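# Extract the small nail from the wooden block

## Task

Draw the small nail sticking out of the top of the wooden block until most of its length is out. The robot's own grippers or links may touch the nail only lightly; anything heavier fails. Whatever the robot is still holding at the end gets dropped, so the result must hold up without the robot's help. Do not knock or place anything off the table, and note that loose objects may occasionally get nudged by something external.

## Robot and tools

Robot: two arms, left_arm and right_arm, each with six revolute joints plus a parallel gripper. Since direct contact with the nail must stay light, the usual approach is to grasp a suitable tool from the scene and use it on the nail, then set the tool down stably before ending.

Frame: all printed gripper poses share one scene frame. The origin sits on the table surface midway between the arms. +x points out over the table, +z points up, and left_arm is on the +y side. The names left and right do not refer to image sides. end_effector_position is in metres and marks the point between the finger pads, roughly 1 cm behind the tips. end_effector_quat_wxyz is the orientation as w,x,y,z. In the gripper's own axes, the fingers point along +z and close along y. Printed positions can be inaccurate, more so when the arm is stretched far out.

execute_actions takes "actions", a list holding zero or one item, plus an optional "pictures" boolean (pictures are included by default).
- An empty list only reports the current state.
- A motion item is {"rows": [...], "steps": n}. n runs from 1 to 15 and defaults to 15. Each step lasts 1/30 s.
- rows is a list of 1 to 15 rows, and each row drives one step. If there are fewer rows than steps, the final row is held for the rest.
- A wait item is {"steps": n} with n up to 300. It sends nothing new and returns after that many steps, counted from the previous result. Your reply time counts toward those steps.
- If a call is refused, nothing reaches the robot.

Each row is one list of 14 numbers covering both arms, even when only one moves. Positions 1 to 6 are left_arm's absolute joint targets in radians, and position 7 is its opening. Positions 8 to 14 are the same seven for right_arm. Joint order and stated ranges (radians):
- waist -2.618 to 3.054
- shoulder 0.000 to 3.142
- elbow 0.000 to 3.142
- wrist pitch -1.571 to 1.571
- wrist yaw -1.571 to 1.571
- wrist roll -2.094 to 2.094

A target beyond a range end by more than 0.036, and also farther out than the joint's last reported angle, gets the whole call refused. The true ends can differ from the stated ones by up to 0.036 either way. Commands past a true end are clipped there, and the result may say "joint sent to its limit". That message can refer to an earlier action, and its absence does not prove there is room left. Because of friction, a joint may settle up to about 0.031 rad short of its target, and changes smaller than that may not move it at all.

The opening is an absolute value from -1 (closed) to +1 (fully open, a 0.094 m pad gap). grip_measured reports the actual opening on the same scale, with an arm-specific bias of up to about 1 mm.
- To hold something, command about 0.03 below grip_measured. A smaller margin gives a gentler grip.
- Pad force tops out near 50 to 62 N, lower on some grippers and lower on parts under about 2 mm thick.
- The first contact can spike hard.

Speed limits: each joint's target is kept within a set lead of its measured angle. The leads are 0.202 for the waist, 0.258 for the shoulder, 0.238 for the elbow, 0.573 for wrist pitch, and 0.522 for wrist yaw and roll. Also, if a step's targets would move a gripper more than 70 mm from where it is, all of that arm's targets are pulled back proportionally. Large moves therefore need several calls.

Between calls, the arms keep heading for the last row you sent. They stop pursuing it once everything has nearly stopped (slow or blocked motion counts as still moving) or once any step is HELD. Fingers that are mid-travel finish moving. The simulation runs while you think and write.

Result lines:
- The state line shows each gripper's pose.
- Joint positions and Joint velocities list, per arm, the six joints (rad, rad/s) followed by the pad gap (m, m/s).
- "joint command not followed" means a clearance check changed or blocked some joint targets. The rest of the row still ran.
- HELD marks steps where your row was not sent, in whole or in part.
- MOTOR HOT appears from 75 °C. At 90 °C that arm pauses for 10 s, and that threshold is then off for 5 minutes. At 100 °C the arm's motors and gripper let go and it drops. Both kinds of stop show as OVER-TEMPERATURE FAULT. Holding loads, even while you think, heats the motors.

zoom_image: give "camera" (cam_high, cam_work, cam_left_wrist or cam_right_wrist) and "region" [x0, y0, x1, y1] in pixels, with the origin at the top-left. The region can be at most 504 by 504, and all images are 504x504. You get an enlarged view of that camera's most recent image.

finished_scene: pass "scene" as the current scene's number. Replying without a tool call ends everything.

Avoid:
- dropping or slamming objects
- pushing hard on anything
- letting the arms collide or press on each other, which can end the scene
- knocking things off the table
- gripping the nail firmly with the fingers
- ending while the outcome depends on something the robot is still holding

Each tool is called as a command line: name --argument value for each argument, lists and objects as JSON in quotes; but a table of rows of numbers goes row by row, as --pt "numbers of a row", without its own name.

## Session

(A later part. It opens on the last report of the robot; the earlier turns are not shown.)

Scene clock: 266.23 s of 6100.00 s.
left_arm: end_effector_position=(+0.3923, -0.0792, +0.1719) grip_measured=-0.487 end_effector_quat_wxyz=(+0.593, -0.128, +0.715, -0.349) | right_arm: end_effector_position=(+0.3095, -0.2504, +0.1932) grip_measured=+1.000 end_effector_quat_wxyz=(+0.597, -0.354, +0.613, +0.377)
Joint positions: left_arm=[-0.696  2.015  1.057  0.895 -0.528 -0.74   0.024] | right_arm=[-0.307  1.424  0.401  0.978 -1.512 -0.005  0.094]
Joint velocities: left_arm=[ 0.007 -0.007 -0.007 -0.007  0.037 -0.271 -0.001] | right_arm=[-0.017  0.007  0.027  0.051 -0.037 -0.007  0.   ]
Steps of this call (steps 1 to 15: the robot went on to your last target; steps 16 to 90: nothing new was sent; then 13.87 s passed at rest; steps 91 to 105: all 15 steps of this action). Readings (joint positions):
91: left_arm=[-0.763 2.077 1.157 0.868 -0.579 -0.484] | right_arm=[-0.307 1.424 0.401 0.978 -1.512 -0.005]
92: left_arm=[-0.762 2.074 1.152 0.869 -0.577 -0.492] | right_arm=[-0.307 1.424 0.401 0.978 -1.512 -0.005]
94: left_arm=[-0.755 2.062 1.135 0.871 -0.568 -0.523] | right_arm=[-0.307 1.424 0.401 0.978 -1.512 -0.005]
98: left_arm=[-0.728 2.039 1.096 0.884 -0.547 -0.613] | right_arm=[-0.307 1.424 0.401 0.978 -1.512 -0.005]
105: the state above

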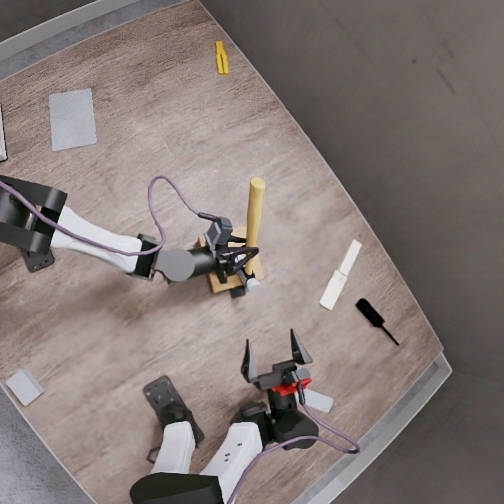

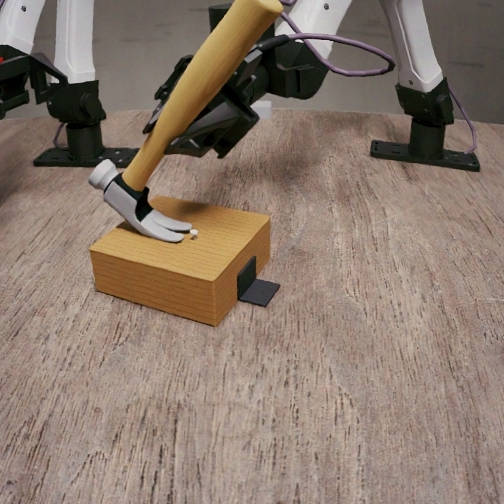

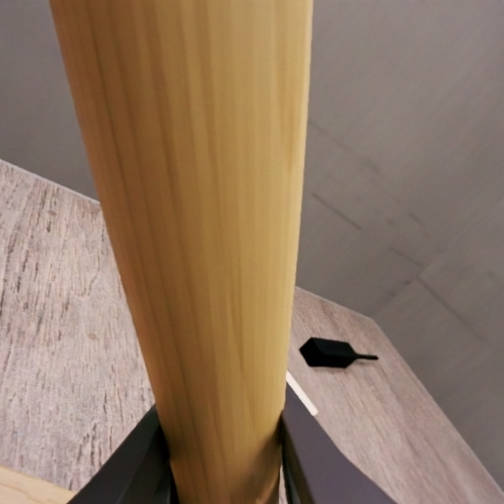

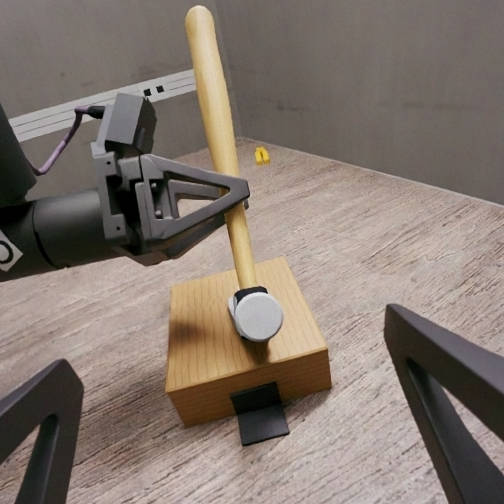

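execute_actions --actions '[]'

zoom_image --camera "cam_work" --region '[120, 180, 230, 270]'

Scene clock: 266.87 s of 6100.00 s.
left_arm: end_effector_position=(+0.3930, -0.0778, +0.1717) grip_measured=-0.487 end_effector_quat_wxyz=(+0.590, -0.135, +0.714, -0.353) | right_arm: end_effector_position=(+0.3095, -0.2504, +0.1932) grip_measured=+1.000 end_effector_quat_wxyz=(+0.597, -0.354, +0.613, +0.377)
Joint positions: left_arm=[-0.693  2.014  1.055  0.895 -0.528 -0.758  0.024] | right_arm=[-0.307  1.424  0.401  0.978 -1.512 -0.005  0.094]
Joint velocities: left_arm=[ 0.002 -0.002  0.007  0.022 -0.051  0.037 -0.001] | right_arm=[-0.012  0.002 -0.012 -0.037 -0.022  0.081  0.   ]
Steps of this call (steps 1 to 19: the robot went on to your last target). Readings (joint positions):
1: left_arm=[-0.695 2.015 1.057 0.895 -0.528 -0.745] | right_arm=[-0.307 1.424 0.401 0.978 -1.512 -0.005]
2: left_arm=[-0.695 2.015 1.056 0.895 -0.528 -0.748] | right_arm=[-0.307 1.424 0.401 0.978 -1.512 -0.005]
4: left_arm=[-0.694 2.015 1.056 0.895 -0.528 -0.752] | right_arm=[-0.307 1.424 0.401 0.978 -1.512 -0.005]
8: left_arm=[-0.694 2.014 1.055 0.895 -0.528 -0.756] | right_arm=[-0.307 1.424 0.401 0.978 -1.512 -0.005]
19: the state above

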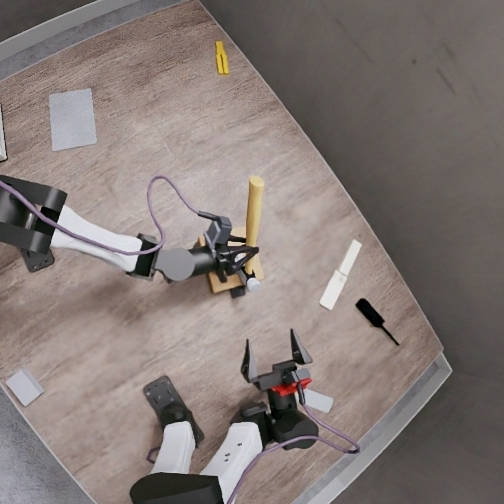

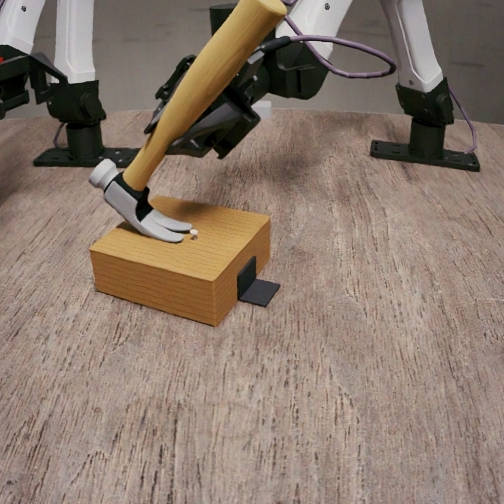

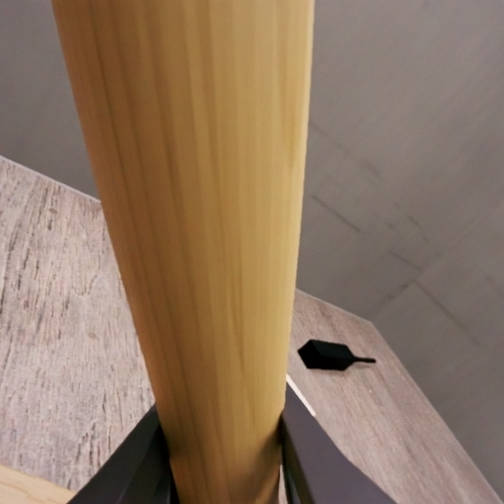

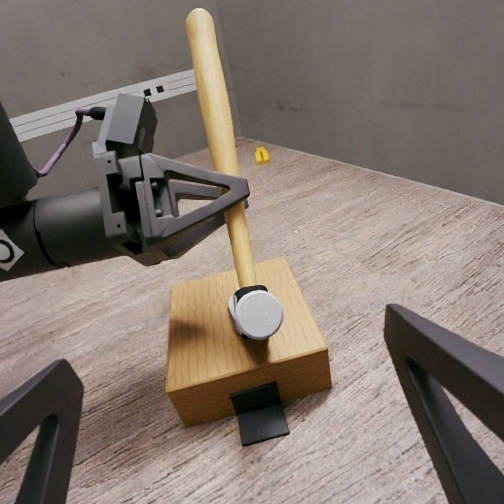

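Region (120, 180, 230, 270) of cam_work's 504x504 image, scaled by 4.582, with more detail than that image has; it fills the top 412 rows of this view, and the rest is white.

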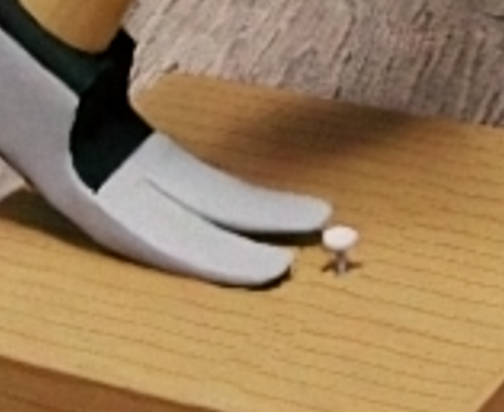

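execute_actions --actions '[{"rows":[[-0.68,1.985,1.045,0.965,-0.52,-0.79,-0.55,-0.31,1.41,0.41,1.0,-1.52,0,1],[-0.672,1.985,1.045,0.965,-0.52,-0.79,-0.55,-0.31,1.41,0.41,1.0,-1.52,0,1],[-0.665,1.985,1.045,0.965,-0.52,-0.79,-0.55,-0.31,1.41,0.41,1.0,-1.52,0,1],[-0.66,1.985,1.045,0.965,-0.52,-0.79,-0.55,-0.31,1.41,0.41,1.0,-1.52,0,1]],"steps":15}]'

zoom_image --camera "cam_work" --region '[120, 180, 230, 270]'

Scene clock: 274.37 s of 6100.00 s.
left_arm: end_effector_position=(+0.3986, -0.0723, +0.1717) grip_measured=-0.487 end_effector_quat_wxyz=(+0.589, -0.143, +0.712, -0.355) | right_arm: end_effector_position=(+0.3095, -0.2504, +0.1932) grip_measured=+1.000 end_effector_quat_wxyz=(+0.597, -0.354, +0.613, +0.377)
Joint positions: left_arm=[-0.676  2.014  1.055  0.895 -0.519 -0.772  0.024] | right_arm=[-0.307  1.424  0.401  0.978 -1.512 -0.005  0.094]
Joint velocities: left_arm=[-0.012 -0.007 -0.012  0.007  0.037 -0.007 -0.001] | right_arm=[-0.022 -0.007 -0.017 -0.007  0.007 -0.007  0.   ]
Steps of this call (steps 1 to 15: the robot went on to your last target; steps 16 to 90: nothing new was sent; then 4.00 s passed at rest; steps 91 to 105: all 15 steps of this action). Readings (joint positions):
91: left_arm=[-0.693 2.014 1.055 0.895 -0.528 -0.758] | right_arm=[-0.307 1.424 0.401 0.978 -1.512 -0.005]
92: left_arm=[-0.692 2.014 1.055 0.895 -0.528 -0.758] | right_arm=[-0.307 1.424 0.401 0.978 -1.512 -0.005]
94: left_arm=[-0.687 2.014 1.055 0.895 -0.525 -0.764] | right_arm=[-0.307 1.424 0.401 0.978 -1.512 -0.005]
98: left_arm=[-0.679 2.014 1.055 0.895 -0.520 -0.771] | right_arm=[-0.307 1.424 0.401 0.978 -1.512 -0.005]
105: the state above

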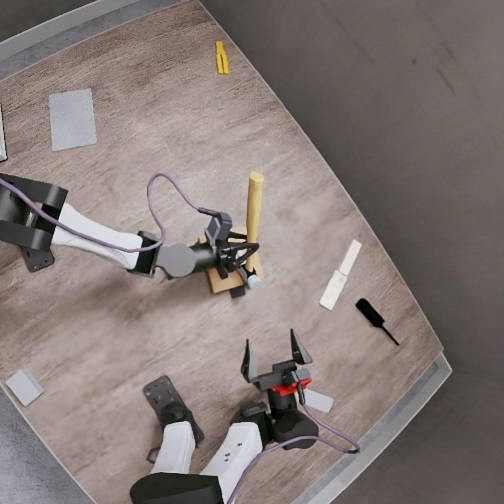

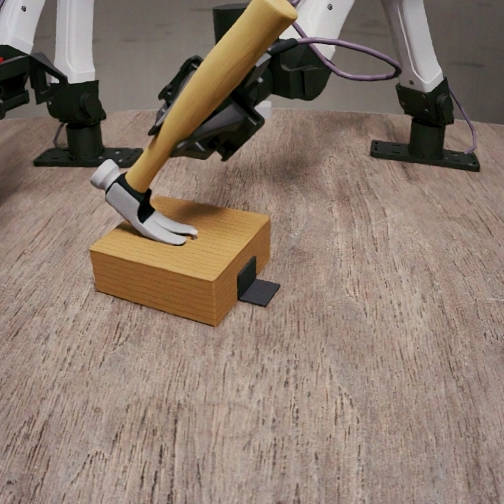

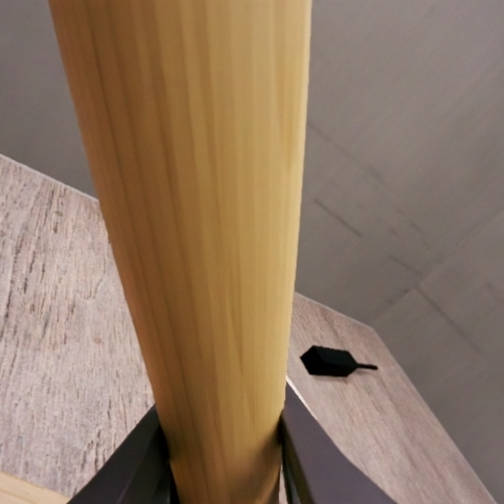

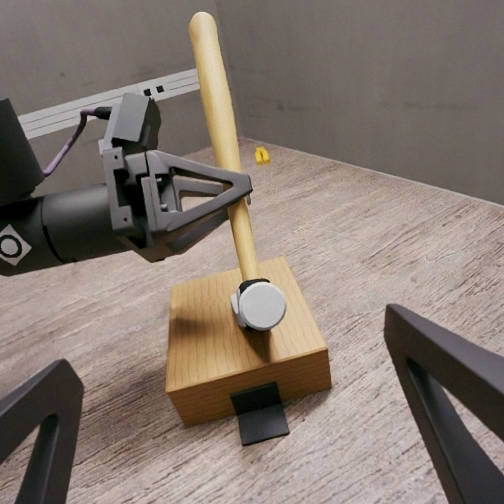

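Region (120, 180, 230, 270) of cam_work's 504x504 image, scaled by 4.582, with more detail than that image has; it fills the top 412 rows of this view, and the rest is white.

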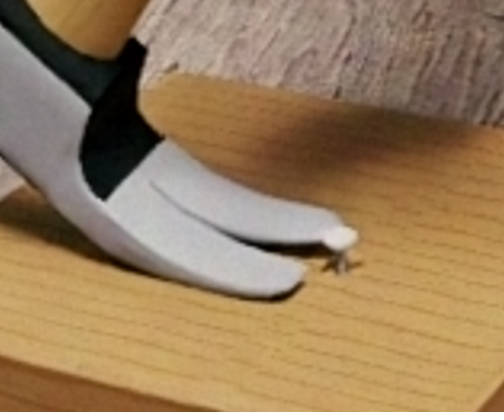

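execute_actions --actions '[{"rows":[[-0.655,1.985,1.045,0.965,-0.52,-0.79,-0.55,-0.31,1.41,0.41,1.0,-1.52,0,1],[-0.65,1.985,1.045,0.965,-0.52,-0.79,-0.55,-0.31,1.41,0.41,1.0,-1.52,0,1],[-0.645,1.985,1.045,0.965,-0.52,-0.79,-0.55,-0.31,1.41,0.41,1.0,-1.52,0,1],[-0.64,1.985,1.045,0.965,-0.52,-0.79,-0.55,-0.31,1.41,0.41,1.0,-1.52,0,1]],"steps":15}]'

zoom_image --camera "cam_work" --region '[120, 180, 230, 270]'

Scene clock: 277.27 s of 6100.00 s.
left_arm: end_effector_position=(+0.4025, -0.0688, +0.1716) grip_measured=-0.487 end_effector_quat_wxyz=(+0.587, -0.147, +0.712, -0.358) | right_arm: end_effector_position=(+0.3095, -0.2504, +0.1932) grip_measured=+1.000 end_effector_quat_wxyz=(+0.597, -0.354, +0.613, +0.377)
Joint positions: left_arm=[-0.663  2.014  1.055  0.895 -0.507 -0.782  0.024] | right_arm=[-0.307  1.424  0.401  0.978 -1.512 -0.005  0.094]
Joint velocities: left_arm=[ 0.002 -0.022  0.007 -0.081 -0.022 -0.051 -0.001] | right_arm=[ 0.002  0.007  0.007  0.066 -0.022 -0.125  0.   ]
Steps of this call (steps 1 to 15: the robot went on to your last target; steps 16 to 72: nothing new was sent; steps 73 to 87: all 15 steps of this action). Readings (joint positions):
73: left_arm=[-0.676 2.014 1.055 0.895 -0.519 -0.772] | right_arm=[-0.307 1.424 0.401 0.978 -1.512 -0.005]
74: left_arm=[-0.676 2.014 1.055 0.895 -0.519 -0.773] | right_arm=[-0.307 1.424 0.401 0.978 -1.512 -0.005]
76: left_arm=[-0.672 2.014 1.055 0.895 -0.515 -0.774] | right_arm=[-0.307 1.424 0.401 0.978 -1.512 -0.005]
80: left_arm=[-0.663 2.014 1.055 0.895 -0.507 -0.781] | right_arm=[-0.307 1.424 0.401 0.978 -1.512 -0.005]
87: the state above

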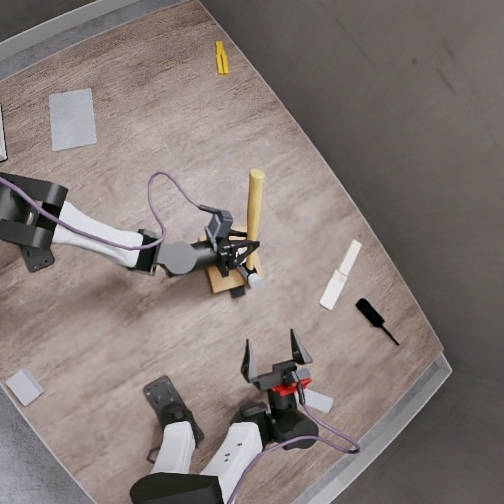

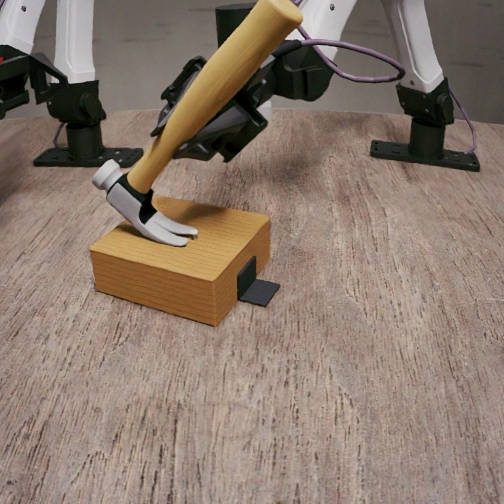

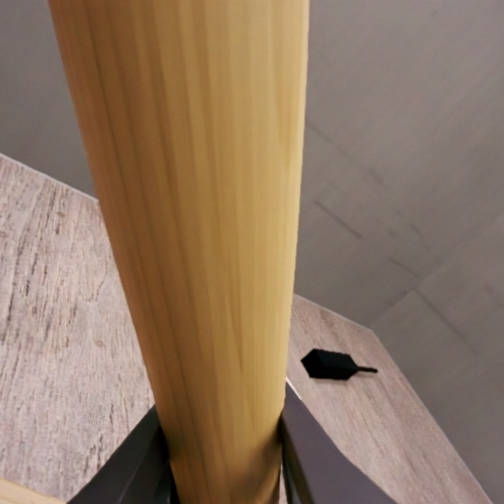

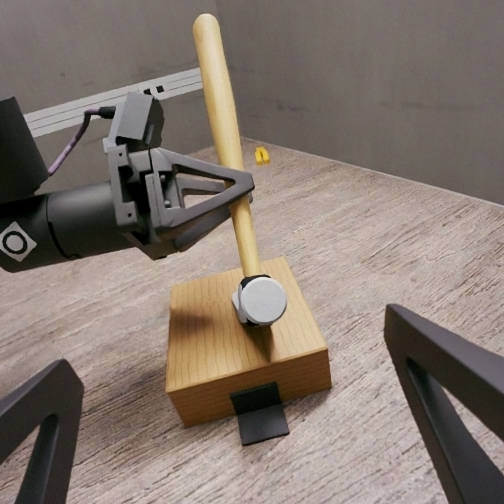

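Region (120, 180, 230, 270) of cam_work's 504x504 image, scaled by 4.582, with more detail than that image has; it fills the top 412 rows of this view, and the rest is white.

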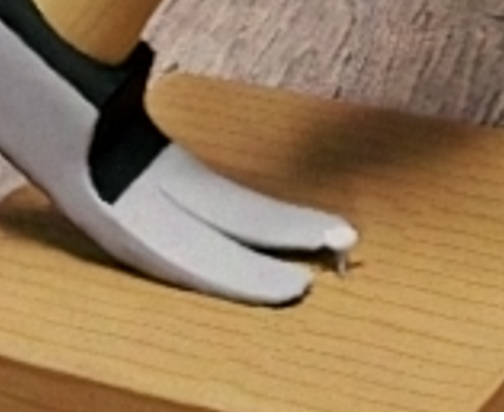

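zoom_image --camera "cam_high" --region '[200, 210, 290, 300]'

zoom_image --camera "cam_work" --region '[165, 210, 215, 255]'

Region (200, 210, 290, 300) of cam_high's 504x504 image, scaled by 5.600, with more detail than that image has.

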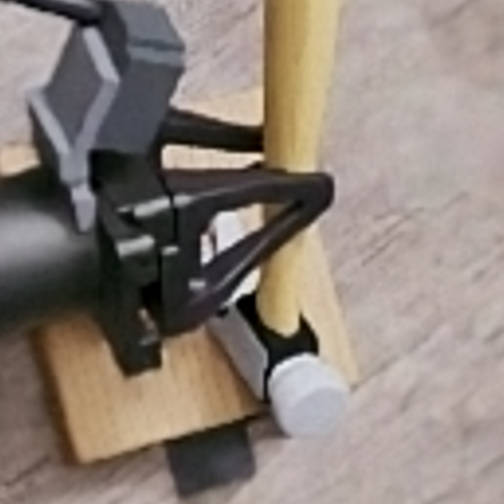

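Region (165, 210, 215, 255) of cam_work's 504x504 image, scaled by 10.080, with more detail than that image has; it fills the top 454 rows of this view, and the rest is white.

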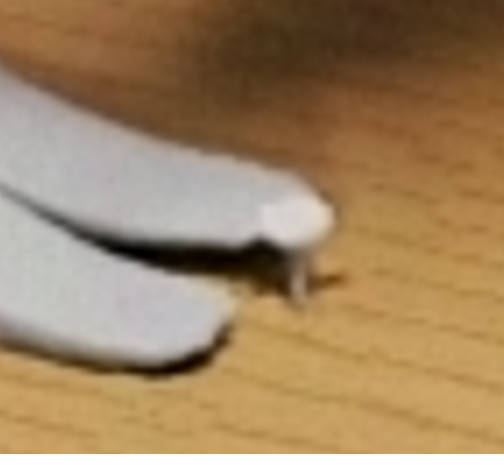

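execute_actions --actions '[{"rows":[[-0.64,1.985,1.045,0.975,-0.51,-0.78,-0.55,-0.31,1.41,0.41,1.0,-1.52,0,1],[-0.64,1.985,1.045,0.985,-0.505,-0.77,-0.55,-0.31,1.41,0.41,1.0,-1.52,0,1],[-0.637,1.985,1.045,0.99,-0.5,-0.765,-0.55,-0.31,1.41,0.41,1.0,-1.52,0,1],[-0.634,1.985,1.045,0.99,-0.5,-0.765,-0.55,-0.31,1.41,0.41,1.0,-1.52,0,1],[-0.631,1.985,1.045,0.99,-0.5,-0.765,-0.55,-0.31,1.41,0.41,1.0,-1.52,0,1],[-0.628,1.985,1.045,0.99,-0.5,-0.765,-0.55,-0.31,1.41,0.41,1.0,-1.52,0,1]],"steps":15}]'

zoom_image --camera "cam_work" --region '[150, 200, 220, 260]'

Scene clock: 284.30 s of 6100.00 s.
left_arm: end_effector_position=(+0.4033, -0.0697, +0.1717) grip_measured=-0.487 end_effector_quat_wxyz=(+0.585, -0.140, +0.713, -0.361) | right_arm: end_effector_position=(+0.3095, -0.2504, +0.1932) grip_measured=+1.000 end_effector_quat_wxyz=(+0.597, -0.354, +0.613, +0.377)
Joint positions: left_arm=[-0.658  2.014  1.055  0.896 -0.487 -0.775  0.024] | right_arm=[-0.307  1.424  0.401  0.978 -1.512 -0.005  0.094]
Joint velocities: left_arm=[ 0.007 -0.002  0.007 -0.007 -0.022 -0.022 -0.   ] | right_arm=[ 0.007  0.007  0.002 -0.037  0.037 -0.051  0.   ]
Steps of this call (steps 1 to 15: the robot went on to your last target; steps 16 to 90: nothing new was sent; then 3.53 s passed at rest; steps 91 to 105: all 15 steps of this action). Readings (joint positions):
91: left_arm=[-0.663 2.014 1.055 0.895 -0.506 -0.782] | right_arm=[-0.307 1.424 0.401 0.978 -1.512 -0.005]
92: left_arm=[-0.663 2.014 1.055 0.895 -0.505 -0.781] | right_arm=[-0.307 1.424 0.401 0.978 -1.512 -0.005]
94: left_arm=[-0.663 2.014 1.055 0.896 -0.502 -0.777] | right_arm=[-0.307 1.424 0.401 0.978 -1.512 -0.005]
98: left_arm=[-0.659 2.014 1.055 0.896 -0.491 -0.775] | right_arm=[-0.307 1.424 0.401 0.978 -1.512 -0.005]
105: the state above

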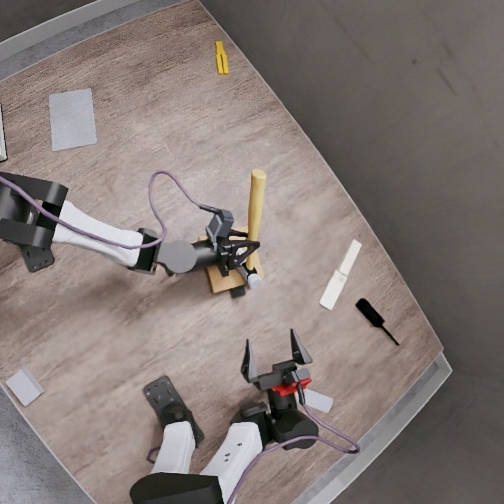

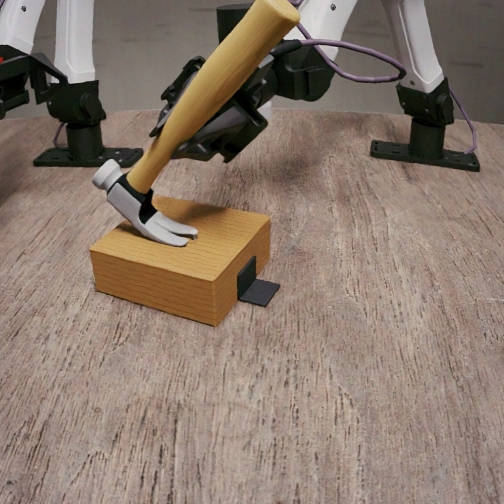

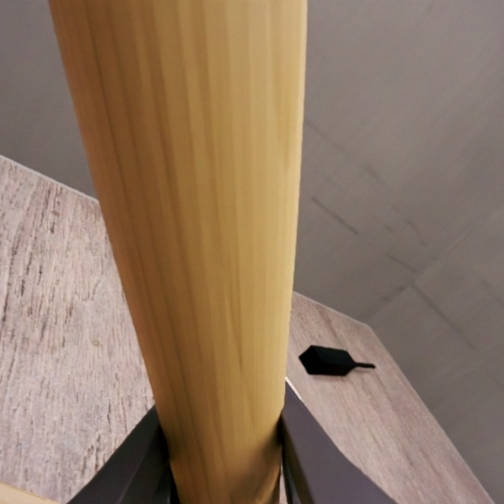

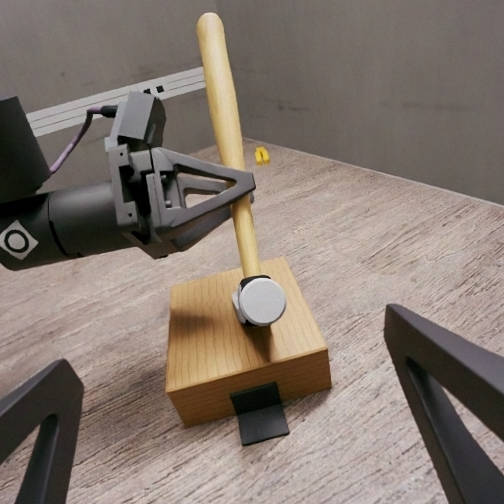

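Region (150, 200, 220, 260) of cam_work's 504x504 image, scaled by 7.200, with more detail than that image has; it fills the top 432 rows of this view, and the rest is white.

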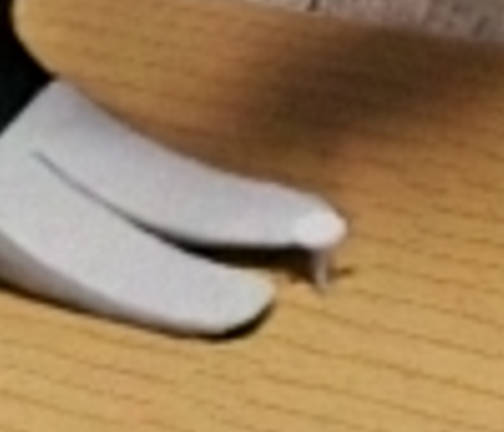

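execute_actions --actions '[{"rows":[[-0.65,1.99,1.07,0.99,-0.49,-0.765,-0.55,-0.31,1.41,0.41,1.0,-1.52,0,1],[-0.65,2.0,1.085,0.99,-0.49,-0.765,-0.55,-0.31,1.41,0.41,1.0,-1.52,0,1],[-0.65,2.01,1.095,0.99,-0.49,-0.765,-0.55,-0.31,1.41,0.41,1.0,-1.52,0,1],[-0.65,2.02,1.10,0.99,-0.49,-0.765,-0.55,-0.31,1.41,0.41,1.0,-1.52,0,1],[-0.65,2.025,1.105,0.99,-0.49,-0.765,-0.55,-0.31,1.41,0.41,1.0,-1.52,0,1]],"steps":15}]'

zoom_image --camera "cam_work" --region '[150, 200, 220, 260]'

Scene clock: 288.37 s of 6100.00 s.
left_arm: end_effector_position=(+0.4049, -0.0725, +0.1717) grip_measured=-0.487 end_effector_quat_wxyz=(+0.588, -0.135, +0.711, -0.361) | right_arm: end_effector_position=(+0.3095, -0.2504, +0.1932) grip_measured=+1.000 end_effector_quat_wxyz=(+0.597, -0.354, +0.613, +0.377)
Joint positions: left_arm=[-0.658  2.028  1.066  0.908 -0.483 -0.763  0.024] | right_arm=[-0.307  1.424  0.401  0.978 -1.512 -0.005  0.094]
Joint velocities: left_arm=[-0.032  0.002  0.002  0.022  0.022 -0.007 -0.001] | right_arm=[-0.017 -0.002  0.002  0.037 -0.11  -0.022  0.   ]
Steps of this call (steps 1 to 15: the robot went on to your last target; steps 16 to 90: nothing new was sent; then 0.57 s passed at rest; steps 91 to 105: all 15 steps of this action). Readings (joint positions):
91: left_arm=[-0.658 2.014 1.055 0.896 -0.486 -0.775] | right_arm=[-0.307 1.424 0.401 0.978 -1.512 -0.005]
92: left_arm=[-0.658 2.014 1.055 0.896 -0.484 -0.775] | right_arm=[-0.307 1.424 0.401 0.978 -1.512 -0.005]
94: left_arm=[-0.658 2.015 1.055 0.897 -0.483 -0.773] | right_arm=[-0.307 1.424 0.401 0.978 -1.512 -0.005]
98: left_arm=[-0.658 2.025 1.065 0.905 -0.483 -0.767] | right_arm=[-0.307 1.424 0.401 0.978 -1.512 -0.005]
105: the state above

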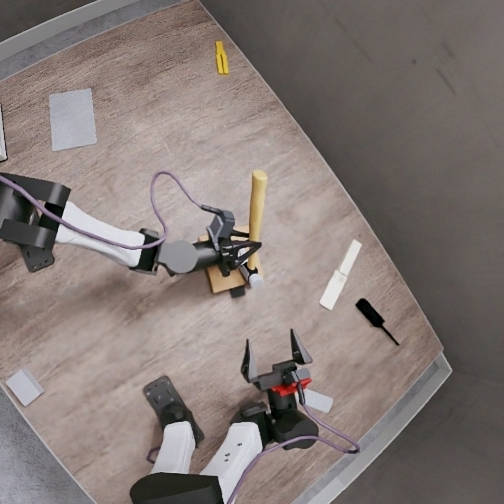

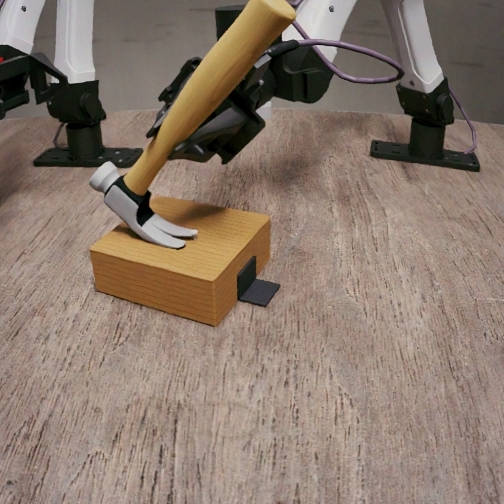

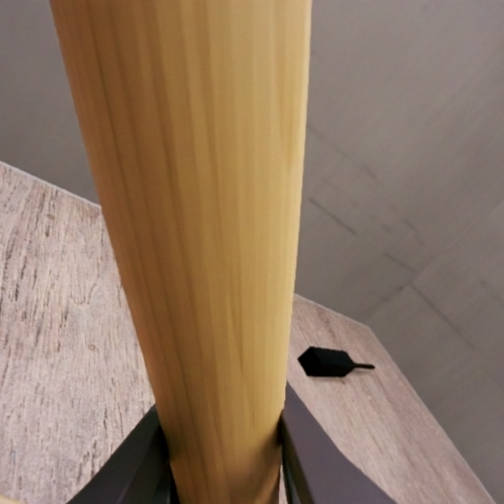

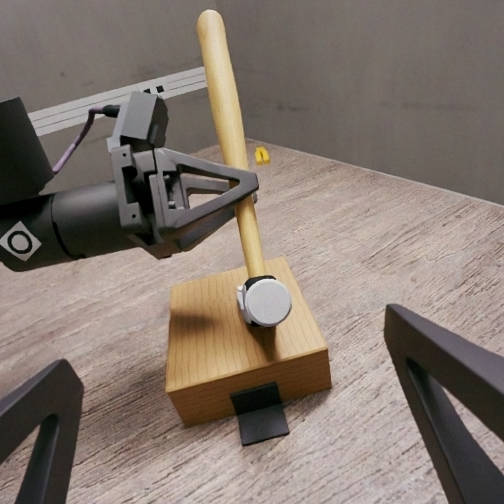

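Region (150, 200, 220, 260) of cam_work's 504x504 image, scaled by 7.200, with more detail than that image has; it fills the top 432 rows of this view, and the rest is white.

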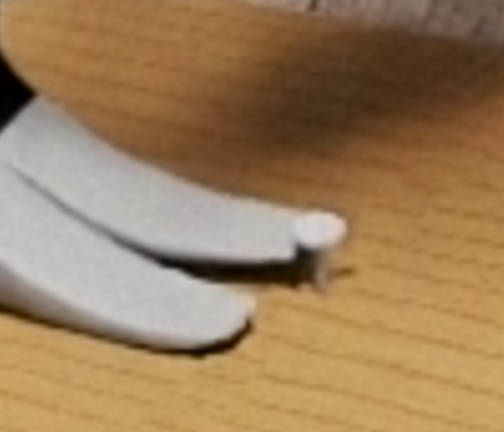

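execute_actions --actions '[{"rows":[[-0.65,2.015,1.09,0.99,-0.49,-0.765,-0.55,-0.31,1.41,0.41,1.0,-1.52,0,1],[-0.65,2.005,1.075,0.99,-0.49,-0.765,-0.55,-0.31,1.41,0.41,1.0,-1.52,0,1],[-0.65,1.998,1.06,0.99,-0.49,-0.765,-0.55,-0.31,1.41,0.41,1.0,-1.52,0,1],[-0.65,1.992,1.05,0.99,-0.49,-0.765,-0.55,-0.31,1.41,0.41,1.0,-1.52,0,1]],"steps":12}]'

zoom_image --camera "cam_work" --region '[150, 200, 220, 260]'

Scene clock: 292.57 s of 6100.00 s.
left_arm: end_effector_position=(+0.4049, -0.0725, +0.1717) grip_measured=-0.487 end_effector_quat_wxyz=(+0.588, -0.135, +0.711, -0.361) | right_arm: end_effector_position=(+0.3095, -0.2504, +0.1932) grip_measured=+1.000 end_effector_quat_wxyz=(+0.597, -0.354, +0.613, +0.377)
Joint positions: left_arm=[-0.658  2.028  1.066  0.908 -0.483 -0.763  0.024] | right_arm=[-0.307  1.424  0.401  0.978 -1.512 -0.005  0.094]
Joint velocities: left_arm=[-0.012  0.002  0.007  0.007 -0.037 -0.066 -0.   ] | right_arm=[ 0.002 -0.002 -0.002 -0.037 -0.022  0.11   0.   ]
Steps of this call (steps 1 to 15: the robot went on to your last target; steps 16 to 90: nothing new was sent; then 0.80 s passed at rest; steps 91 to 102: all 12 steps of this action). Readings (joint positions):
91: left_arm=[-0.658 2.028 1.066 0.908 -0.483 -0.763] | right_arm=[-0.307 1.424 0.401 0.978 -1.512 -0.005]
92: left_arm=[-0.658 2.028 1.066 0.908 -0.483 -0.763] | right_arm=[-0.307 1.424 0.401 0.978 -1.512 -0.005]
94: left_arm=[-0.658 2.028 1.066 0.908 -0.483 -0.763] | right_arm=[-0.307 1.424 0.401 0.978 -1.512 -0.005]
98: left_arm=[-0.658 2.028 1.066 0.908 -0.483 -0.763] | right_arm=[-0.307 1.424 0.401 0.978 -1.512 -0.005]
102: the state above

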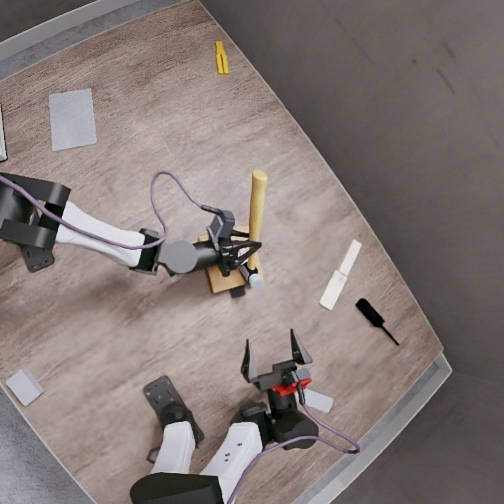

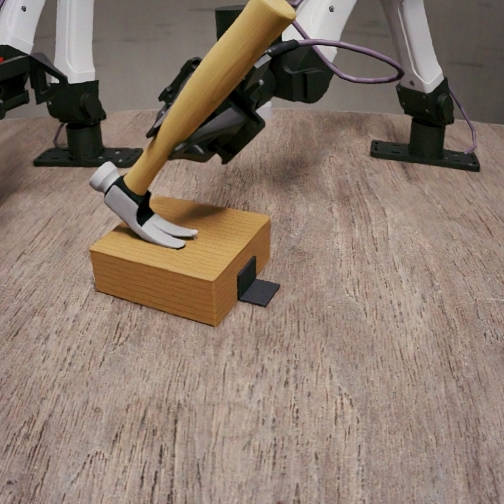

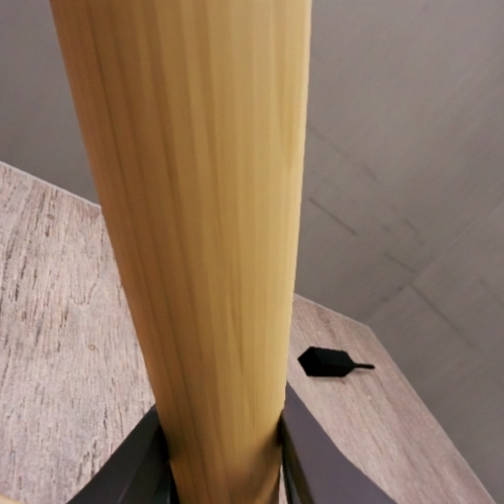

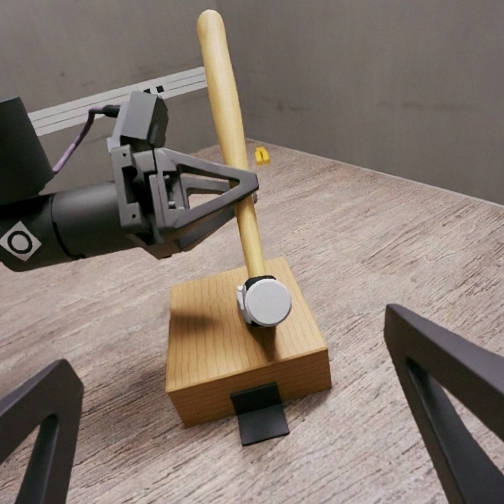

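Region (150, 200, 220, 260) of cam_work's 504x504 image, scaled by 7.200, with more detail than that image has; it fills the top 432 rows of this view, and the rest is white.

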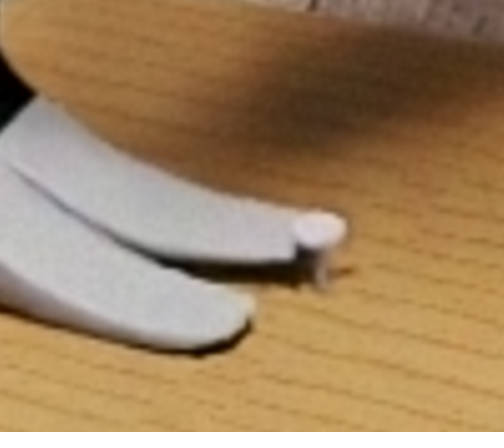

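execute_actions --actions '[{"rows":[[-0.65,1.985,1.045,0.99,-0.49,-0.765,-0.55,-0.31,1.41,0.41,1.0,-1.52,0,1],[-0.65,1.98,1.04,0.99,-0.49,-0.765,-0.55,-0.31,1.41,0.41,1.0,-1.52,0,1],[-0.65,1.977,1.04,0.99,-0.49,-0.765,-0.55,-0.31,1.41,0.41,1.0,-1.52,0,1]],"steps":12}]'

zoom_image --camera "cam_work" --region '[150, 200, 220, 260]'

Scene clock: 294.93 s of 6100.00 s.
left_arm: end_effector_position=(+0.4023, -0.0710, +0.1717) grip_measured=-0.487 end_effector_quat_wxyz=(+0.586, -0.133, +0.712, -0.362) | right_arm: end_effector_position=(+0.3095, -0.2504, +0.1932) grip_measured=+1.000 end_effector_quat_wxyz=(+0.597, -0.354, +0.613, +0.377)
Joint positions: left_arm=[-0.658  2.016  1.051  0.909 -0.477 -0.763  0.024] | right_arm=[-0.307  1.424  0.401  0.978 -1.512 -0.005  0.094]
Joint velocities: left_arm=[-0.007  0.002 -0.017  0.007 -0.081  0.007 -0.001] | right_arm=[-0.002  0.007 -0.022 -0.007 -0.051 -0.022  0.   ]
Steps of this call (steps 1 to 15: the robot went on to your last target; steps 16 to 59: nothing new was sent; steps 60 to 71: all 12 steps of this action). Readings (joint positions):
60: left_arm=[-0.658 2.026 1.064 0.908 -0.483 -0.763] | right_arm=[-0.307 1.424 0.401 0.978 -1.512 -0.005]
61: left_arm=[-0.658 2.023 1.060 0.909 -0.482 -0.763] | right_arm=[-0.307 1.424 0.401 0.978 -1.512 -0.005]
63: left_arm=[-0.658 2.017 1.053 0.909 -0.479 -0.763] | right_arm=[-0.307 1.424 0.401 0.978 -1.512 -0.005]
67: left_arm=[-0.658 2.016 1.051 0.909 -0.477 -0.763] | right_arm=[-0.307 1.424 0.401 0.978 -1.512 -0.005]
71: the state above

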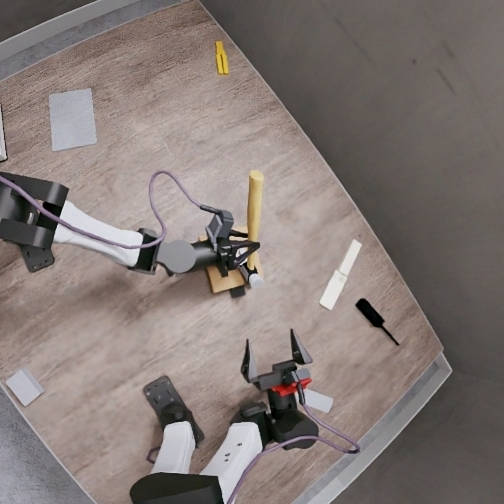

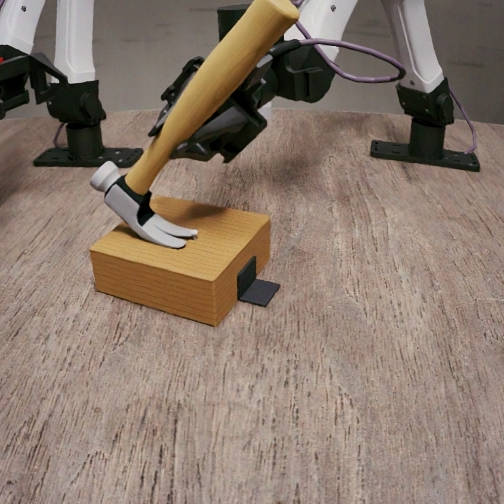

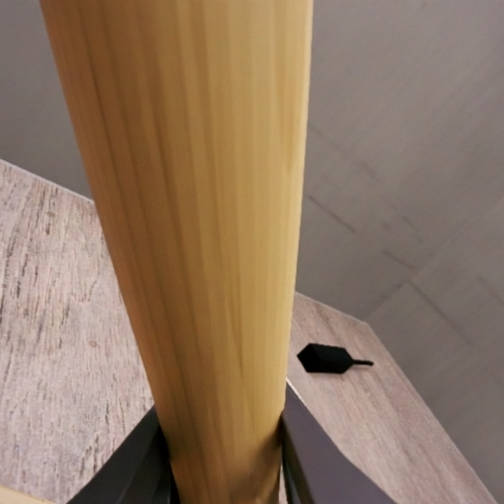

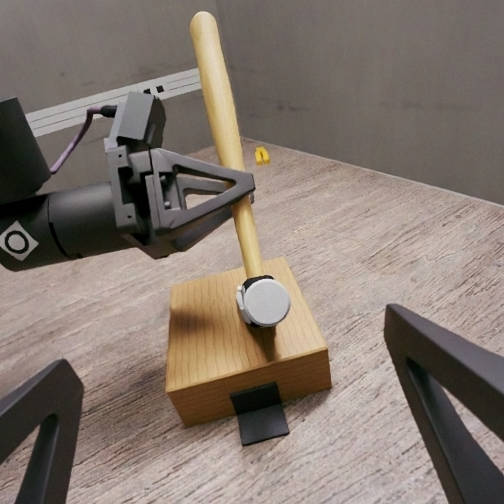

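Region (150, 200, 220, 260) of cam_work's 504x504 image, scaled by 7.200, with more detail than that image has; it fills the top 432 rows of this view, and the rest is white.

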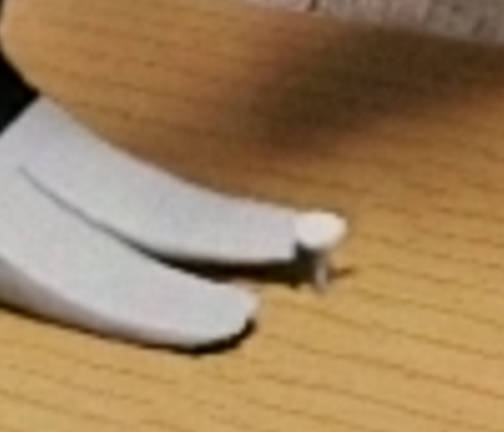

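execute_actions --actions '[{"rows":[[-0.66,1.97,1.04,1.0,-0.49,-0.765,-0.55,-0.31,1.41,0.41,1.0,-1.52,0,1],[-0.66,1.965,1.04,1.0,-0.49,-0.765,-0.55,-0.31,1.41,0.41,1.0,-1.52,0,1],[-0.66,1.96,1.035,1.0,-0.49,-0.765,-0.55,-0.31,1.41,0.41,1.0,-1.52,0,1]],"steps":12}]'

zoom_image --camera "cam_work" --region '[150, 200, 220, 260]'

Scene clock: 298.87 s of 6100.00 s.
left_arm: end_effector_position=(+0.3994, -0.0699, +0.1725) grip_measured=-0.487 end_effector_quat_wxyz=(+0.585, -0.130, +0.713, -0.363) | right_arm: end_effector_position=(+0.3095, -0.2504, +0.1932) grip_measured=+1.000 end_effector_quat_wxyz=(+0.597, -0.354, +0.613, +0.377)
Joint positions: left_arm=[-0.659  2.004  1.037  0.909 -0.472 -0.762  0.024] | right_arm=[-0.307  1.424  0.401  0.978 -1.512 -0.005  0.094]
Joint velocities: left_arm=[ 0.002 -0.022  0.002 -0.066 -0.022  0.037 -0.001] | right_arm=[-0.012  0.002  0.007 -0.051 -0.007 -0.066  0.   ]
Steps of this call (steps 1 to 15: the robot went on to your last target; steps 16 to 90: nothing new was sent; then 0.53 s passed at rest; steps 91 to 102: all 12 steps of this action). Readings (joint positions):
91: left_arm=[-0.658 2.016 1.051 0.909 -0.477 -0.763] | right_arm=[-0.307 1.424 0.401 0.978 -1.512 -0.005]
92: left_arm=[-0.658 2.015 1.051 0.909 -0.477 -0.763] | right_arm=[-0.307 1.424 0.401 0.978 -1.512 -0.005]
94: left_arm=[-0.658 2.011 1.046 0.909 -0.475 -0.763] | right_arm=[-0.307 1.424 0.401 0.978 -1.512 -0.005]
98: left_arm=[-0.659 2.005 1.038 0.909 -0.472 -0.762] | right_arm=[-0.307 1.424 0.401 0.978 -1.512 -0.005]
102: the state above

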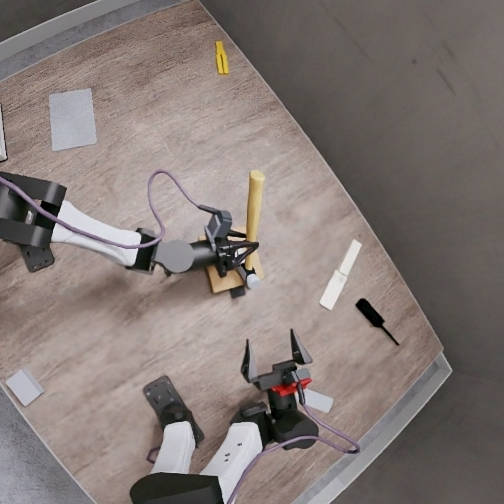

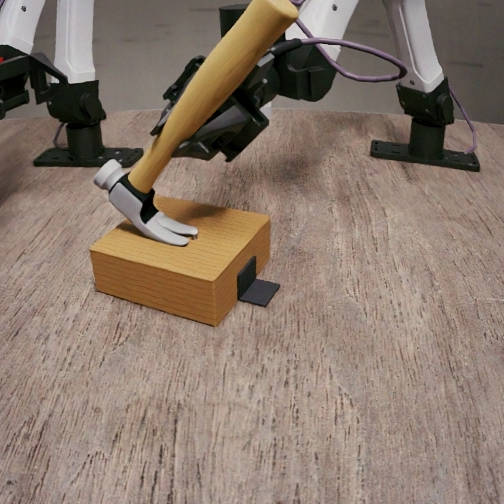

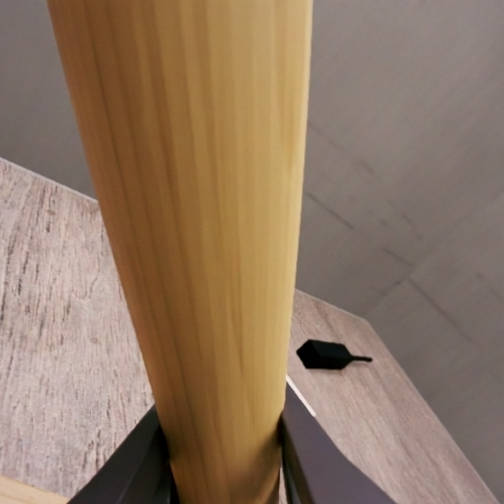

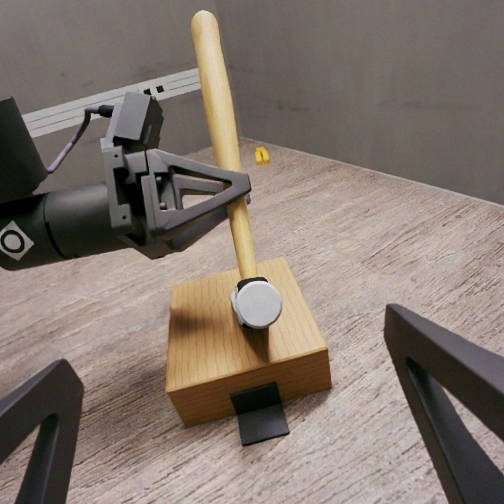

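Region (150, 200, 220, 260) of cam_work's 504x504 image, scaled by 7.200, with more detail than that image has; it fills the top 432 rows of this view, and the rest is white.

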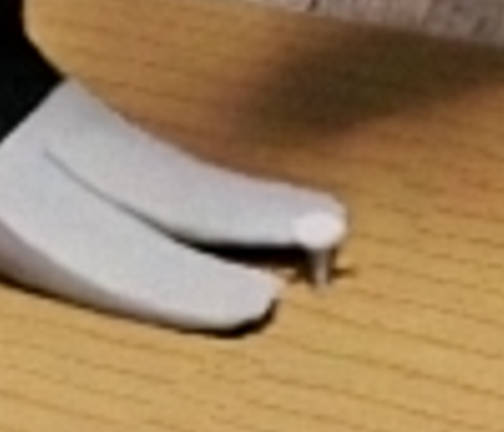

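execute_actions --actions '[{"rows":[[-0.645,1.96,1.035,1.0,-0.48,-0.765,-0.55,-0.31,1.41,0.41,1.0,-1.52,0,1],[-0.635,1.96,1.035,1.0,-0.47,-0.765,-0.55,-0.31,1.41,0.41,1.0,-1.52,0,1],[-0.628,1.96,1.035,1.0,-0.465,-0.765,-0.55,-0.31,1.41,0.41,1.0,-1.52,0,1],[-0.622,1.96,1.035,1.0,-0.46,-0.765,-0.55,-0.31,1.41,0.41,1.0,-1.52,0,1]],"steps":12}]'

zoom_image --camera "cam_work" --region '[150, 200, 220, 260]'

Scene clock: 301.50 s of 6100.00 s.
left_arm: end_effector_position=(+0.4011, -0.0699, +0.1723) grip_measured=-0.487 end_effector_quat_wxyz=(+0.582, -0.125, +0.714, -0.368) | right_arm: end_effector_position=(+0.3095, -0.2504, +0.1932) grip_measured=+1.000 end_effector_quat_wxyz=(+0.597, -0.354, +0.613, +0.377)
Joint positions: left_arm=[-0.65   2.004  1.037  0.909 -0.448 -0.763  0.024] | right_arm=[-0.307  1.424  0.401  0.978 -1.512 -0.005  0.094]
Joint velocities: left_arm=[ 0.002 -0.012  0.002  0.037 -0.081  0.022  0.   ] | right_arm=[ 0.012  0.007 -0.012  0.007 -0.095 -0.022  0.   ]
Steps of this call (steps 1 to 15: the robot went on to your last target; steps 16 to 67: nothing new was sent; steps 68 to 79: all 12 steps of this action). Readings (joint positions):
68: left_arm=[-0.659 2.004 1.037 0.909 -0.472 -0.762] | right_arm=[-0.307 1.424 0.401 0.978 -1.512 -0.005]
69: left_arm=[-0.659 2.004 1.037 0.909 -0.471 -0.762] | right_arm=[-0.307 1.424 0.401 0.978 -1.512 -0.005]
71: left_arm=[-0.655 2.004 1.037 0.909 -0.464 -0.762] | right_arm=[-0.307 1.424 0.401 0.978 -1.512 -0.005]
75: left_arm=[-0.650 2.004 1.037 0.909 -0.449 -0.763] | right_arm=[-0.307 1.424 0.401 0.978 -1.512 -0.005]
79: the state above

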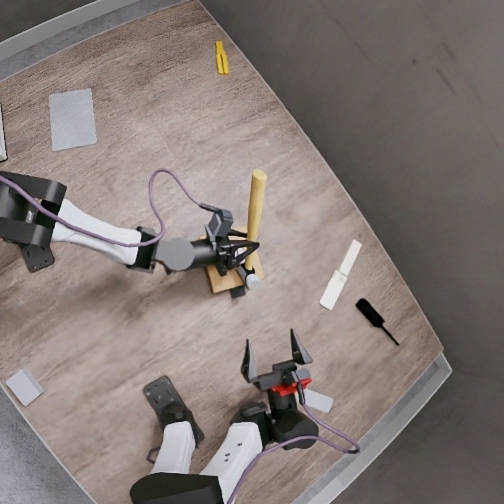

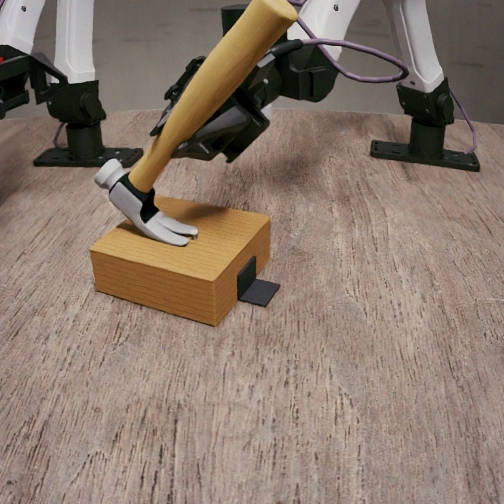

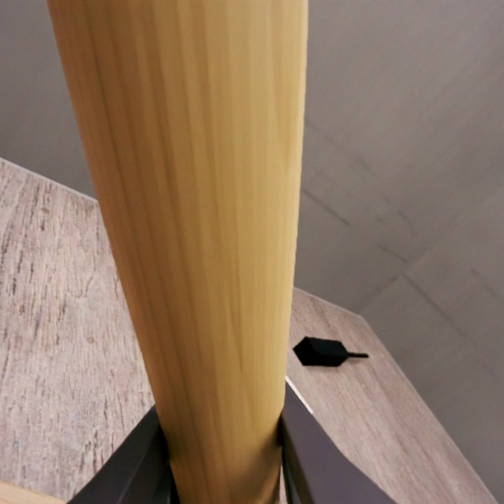

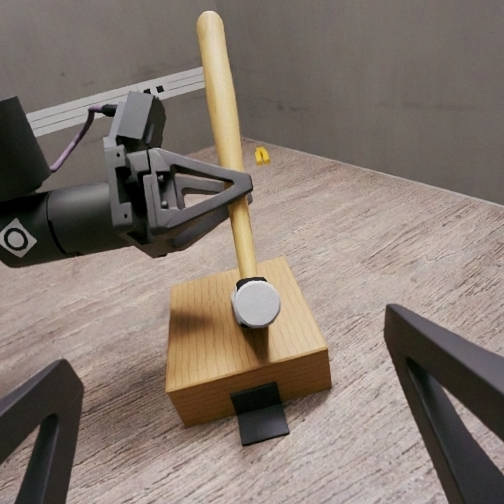

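Region (150, 200, 220, 260) of cam_work's 504x504 image, scaled by 7.200, with more detail than that image has; it fills the top 432 rows of this view, and the rest is white.

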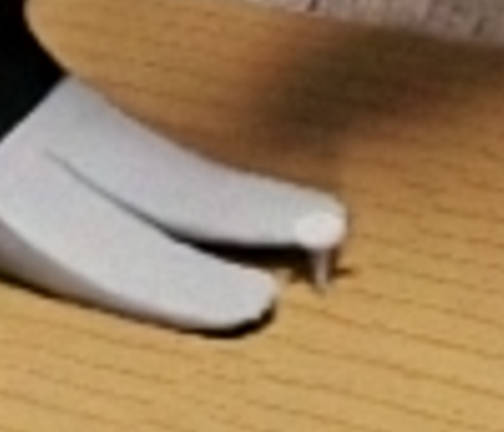

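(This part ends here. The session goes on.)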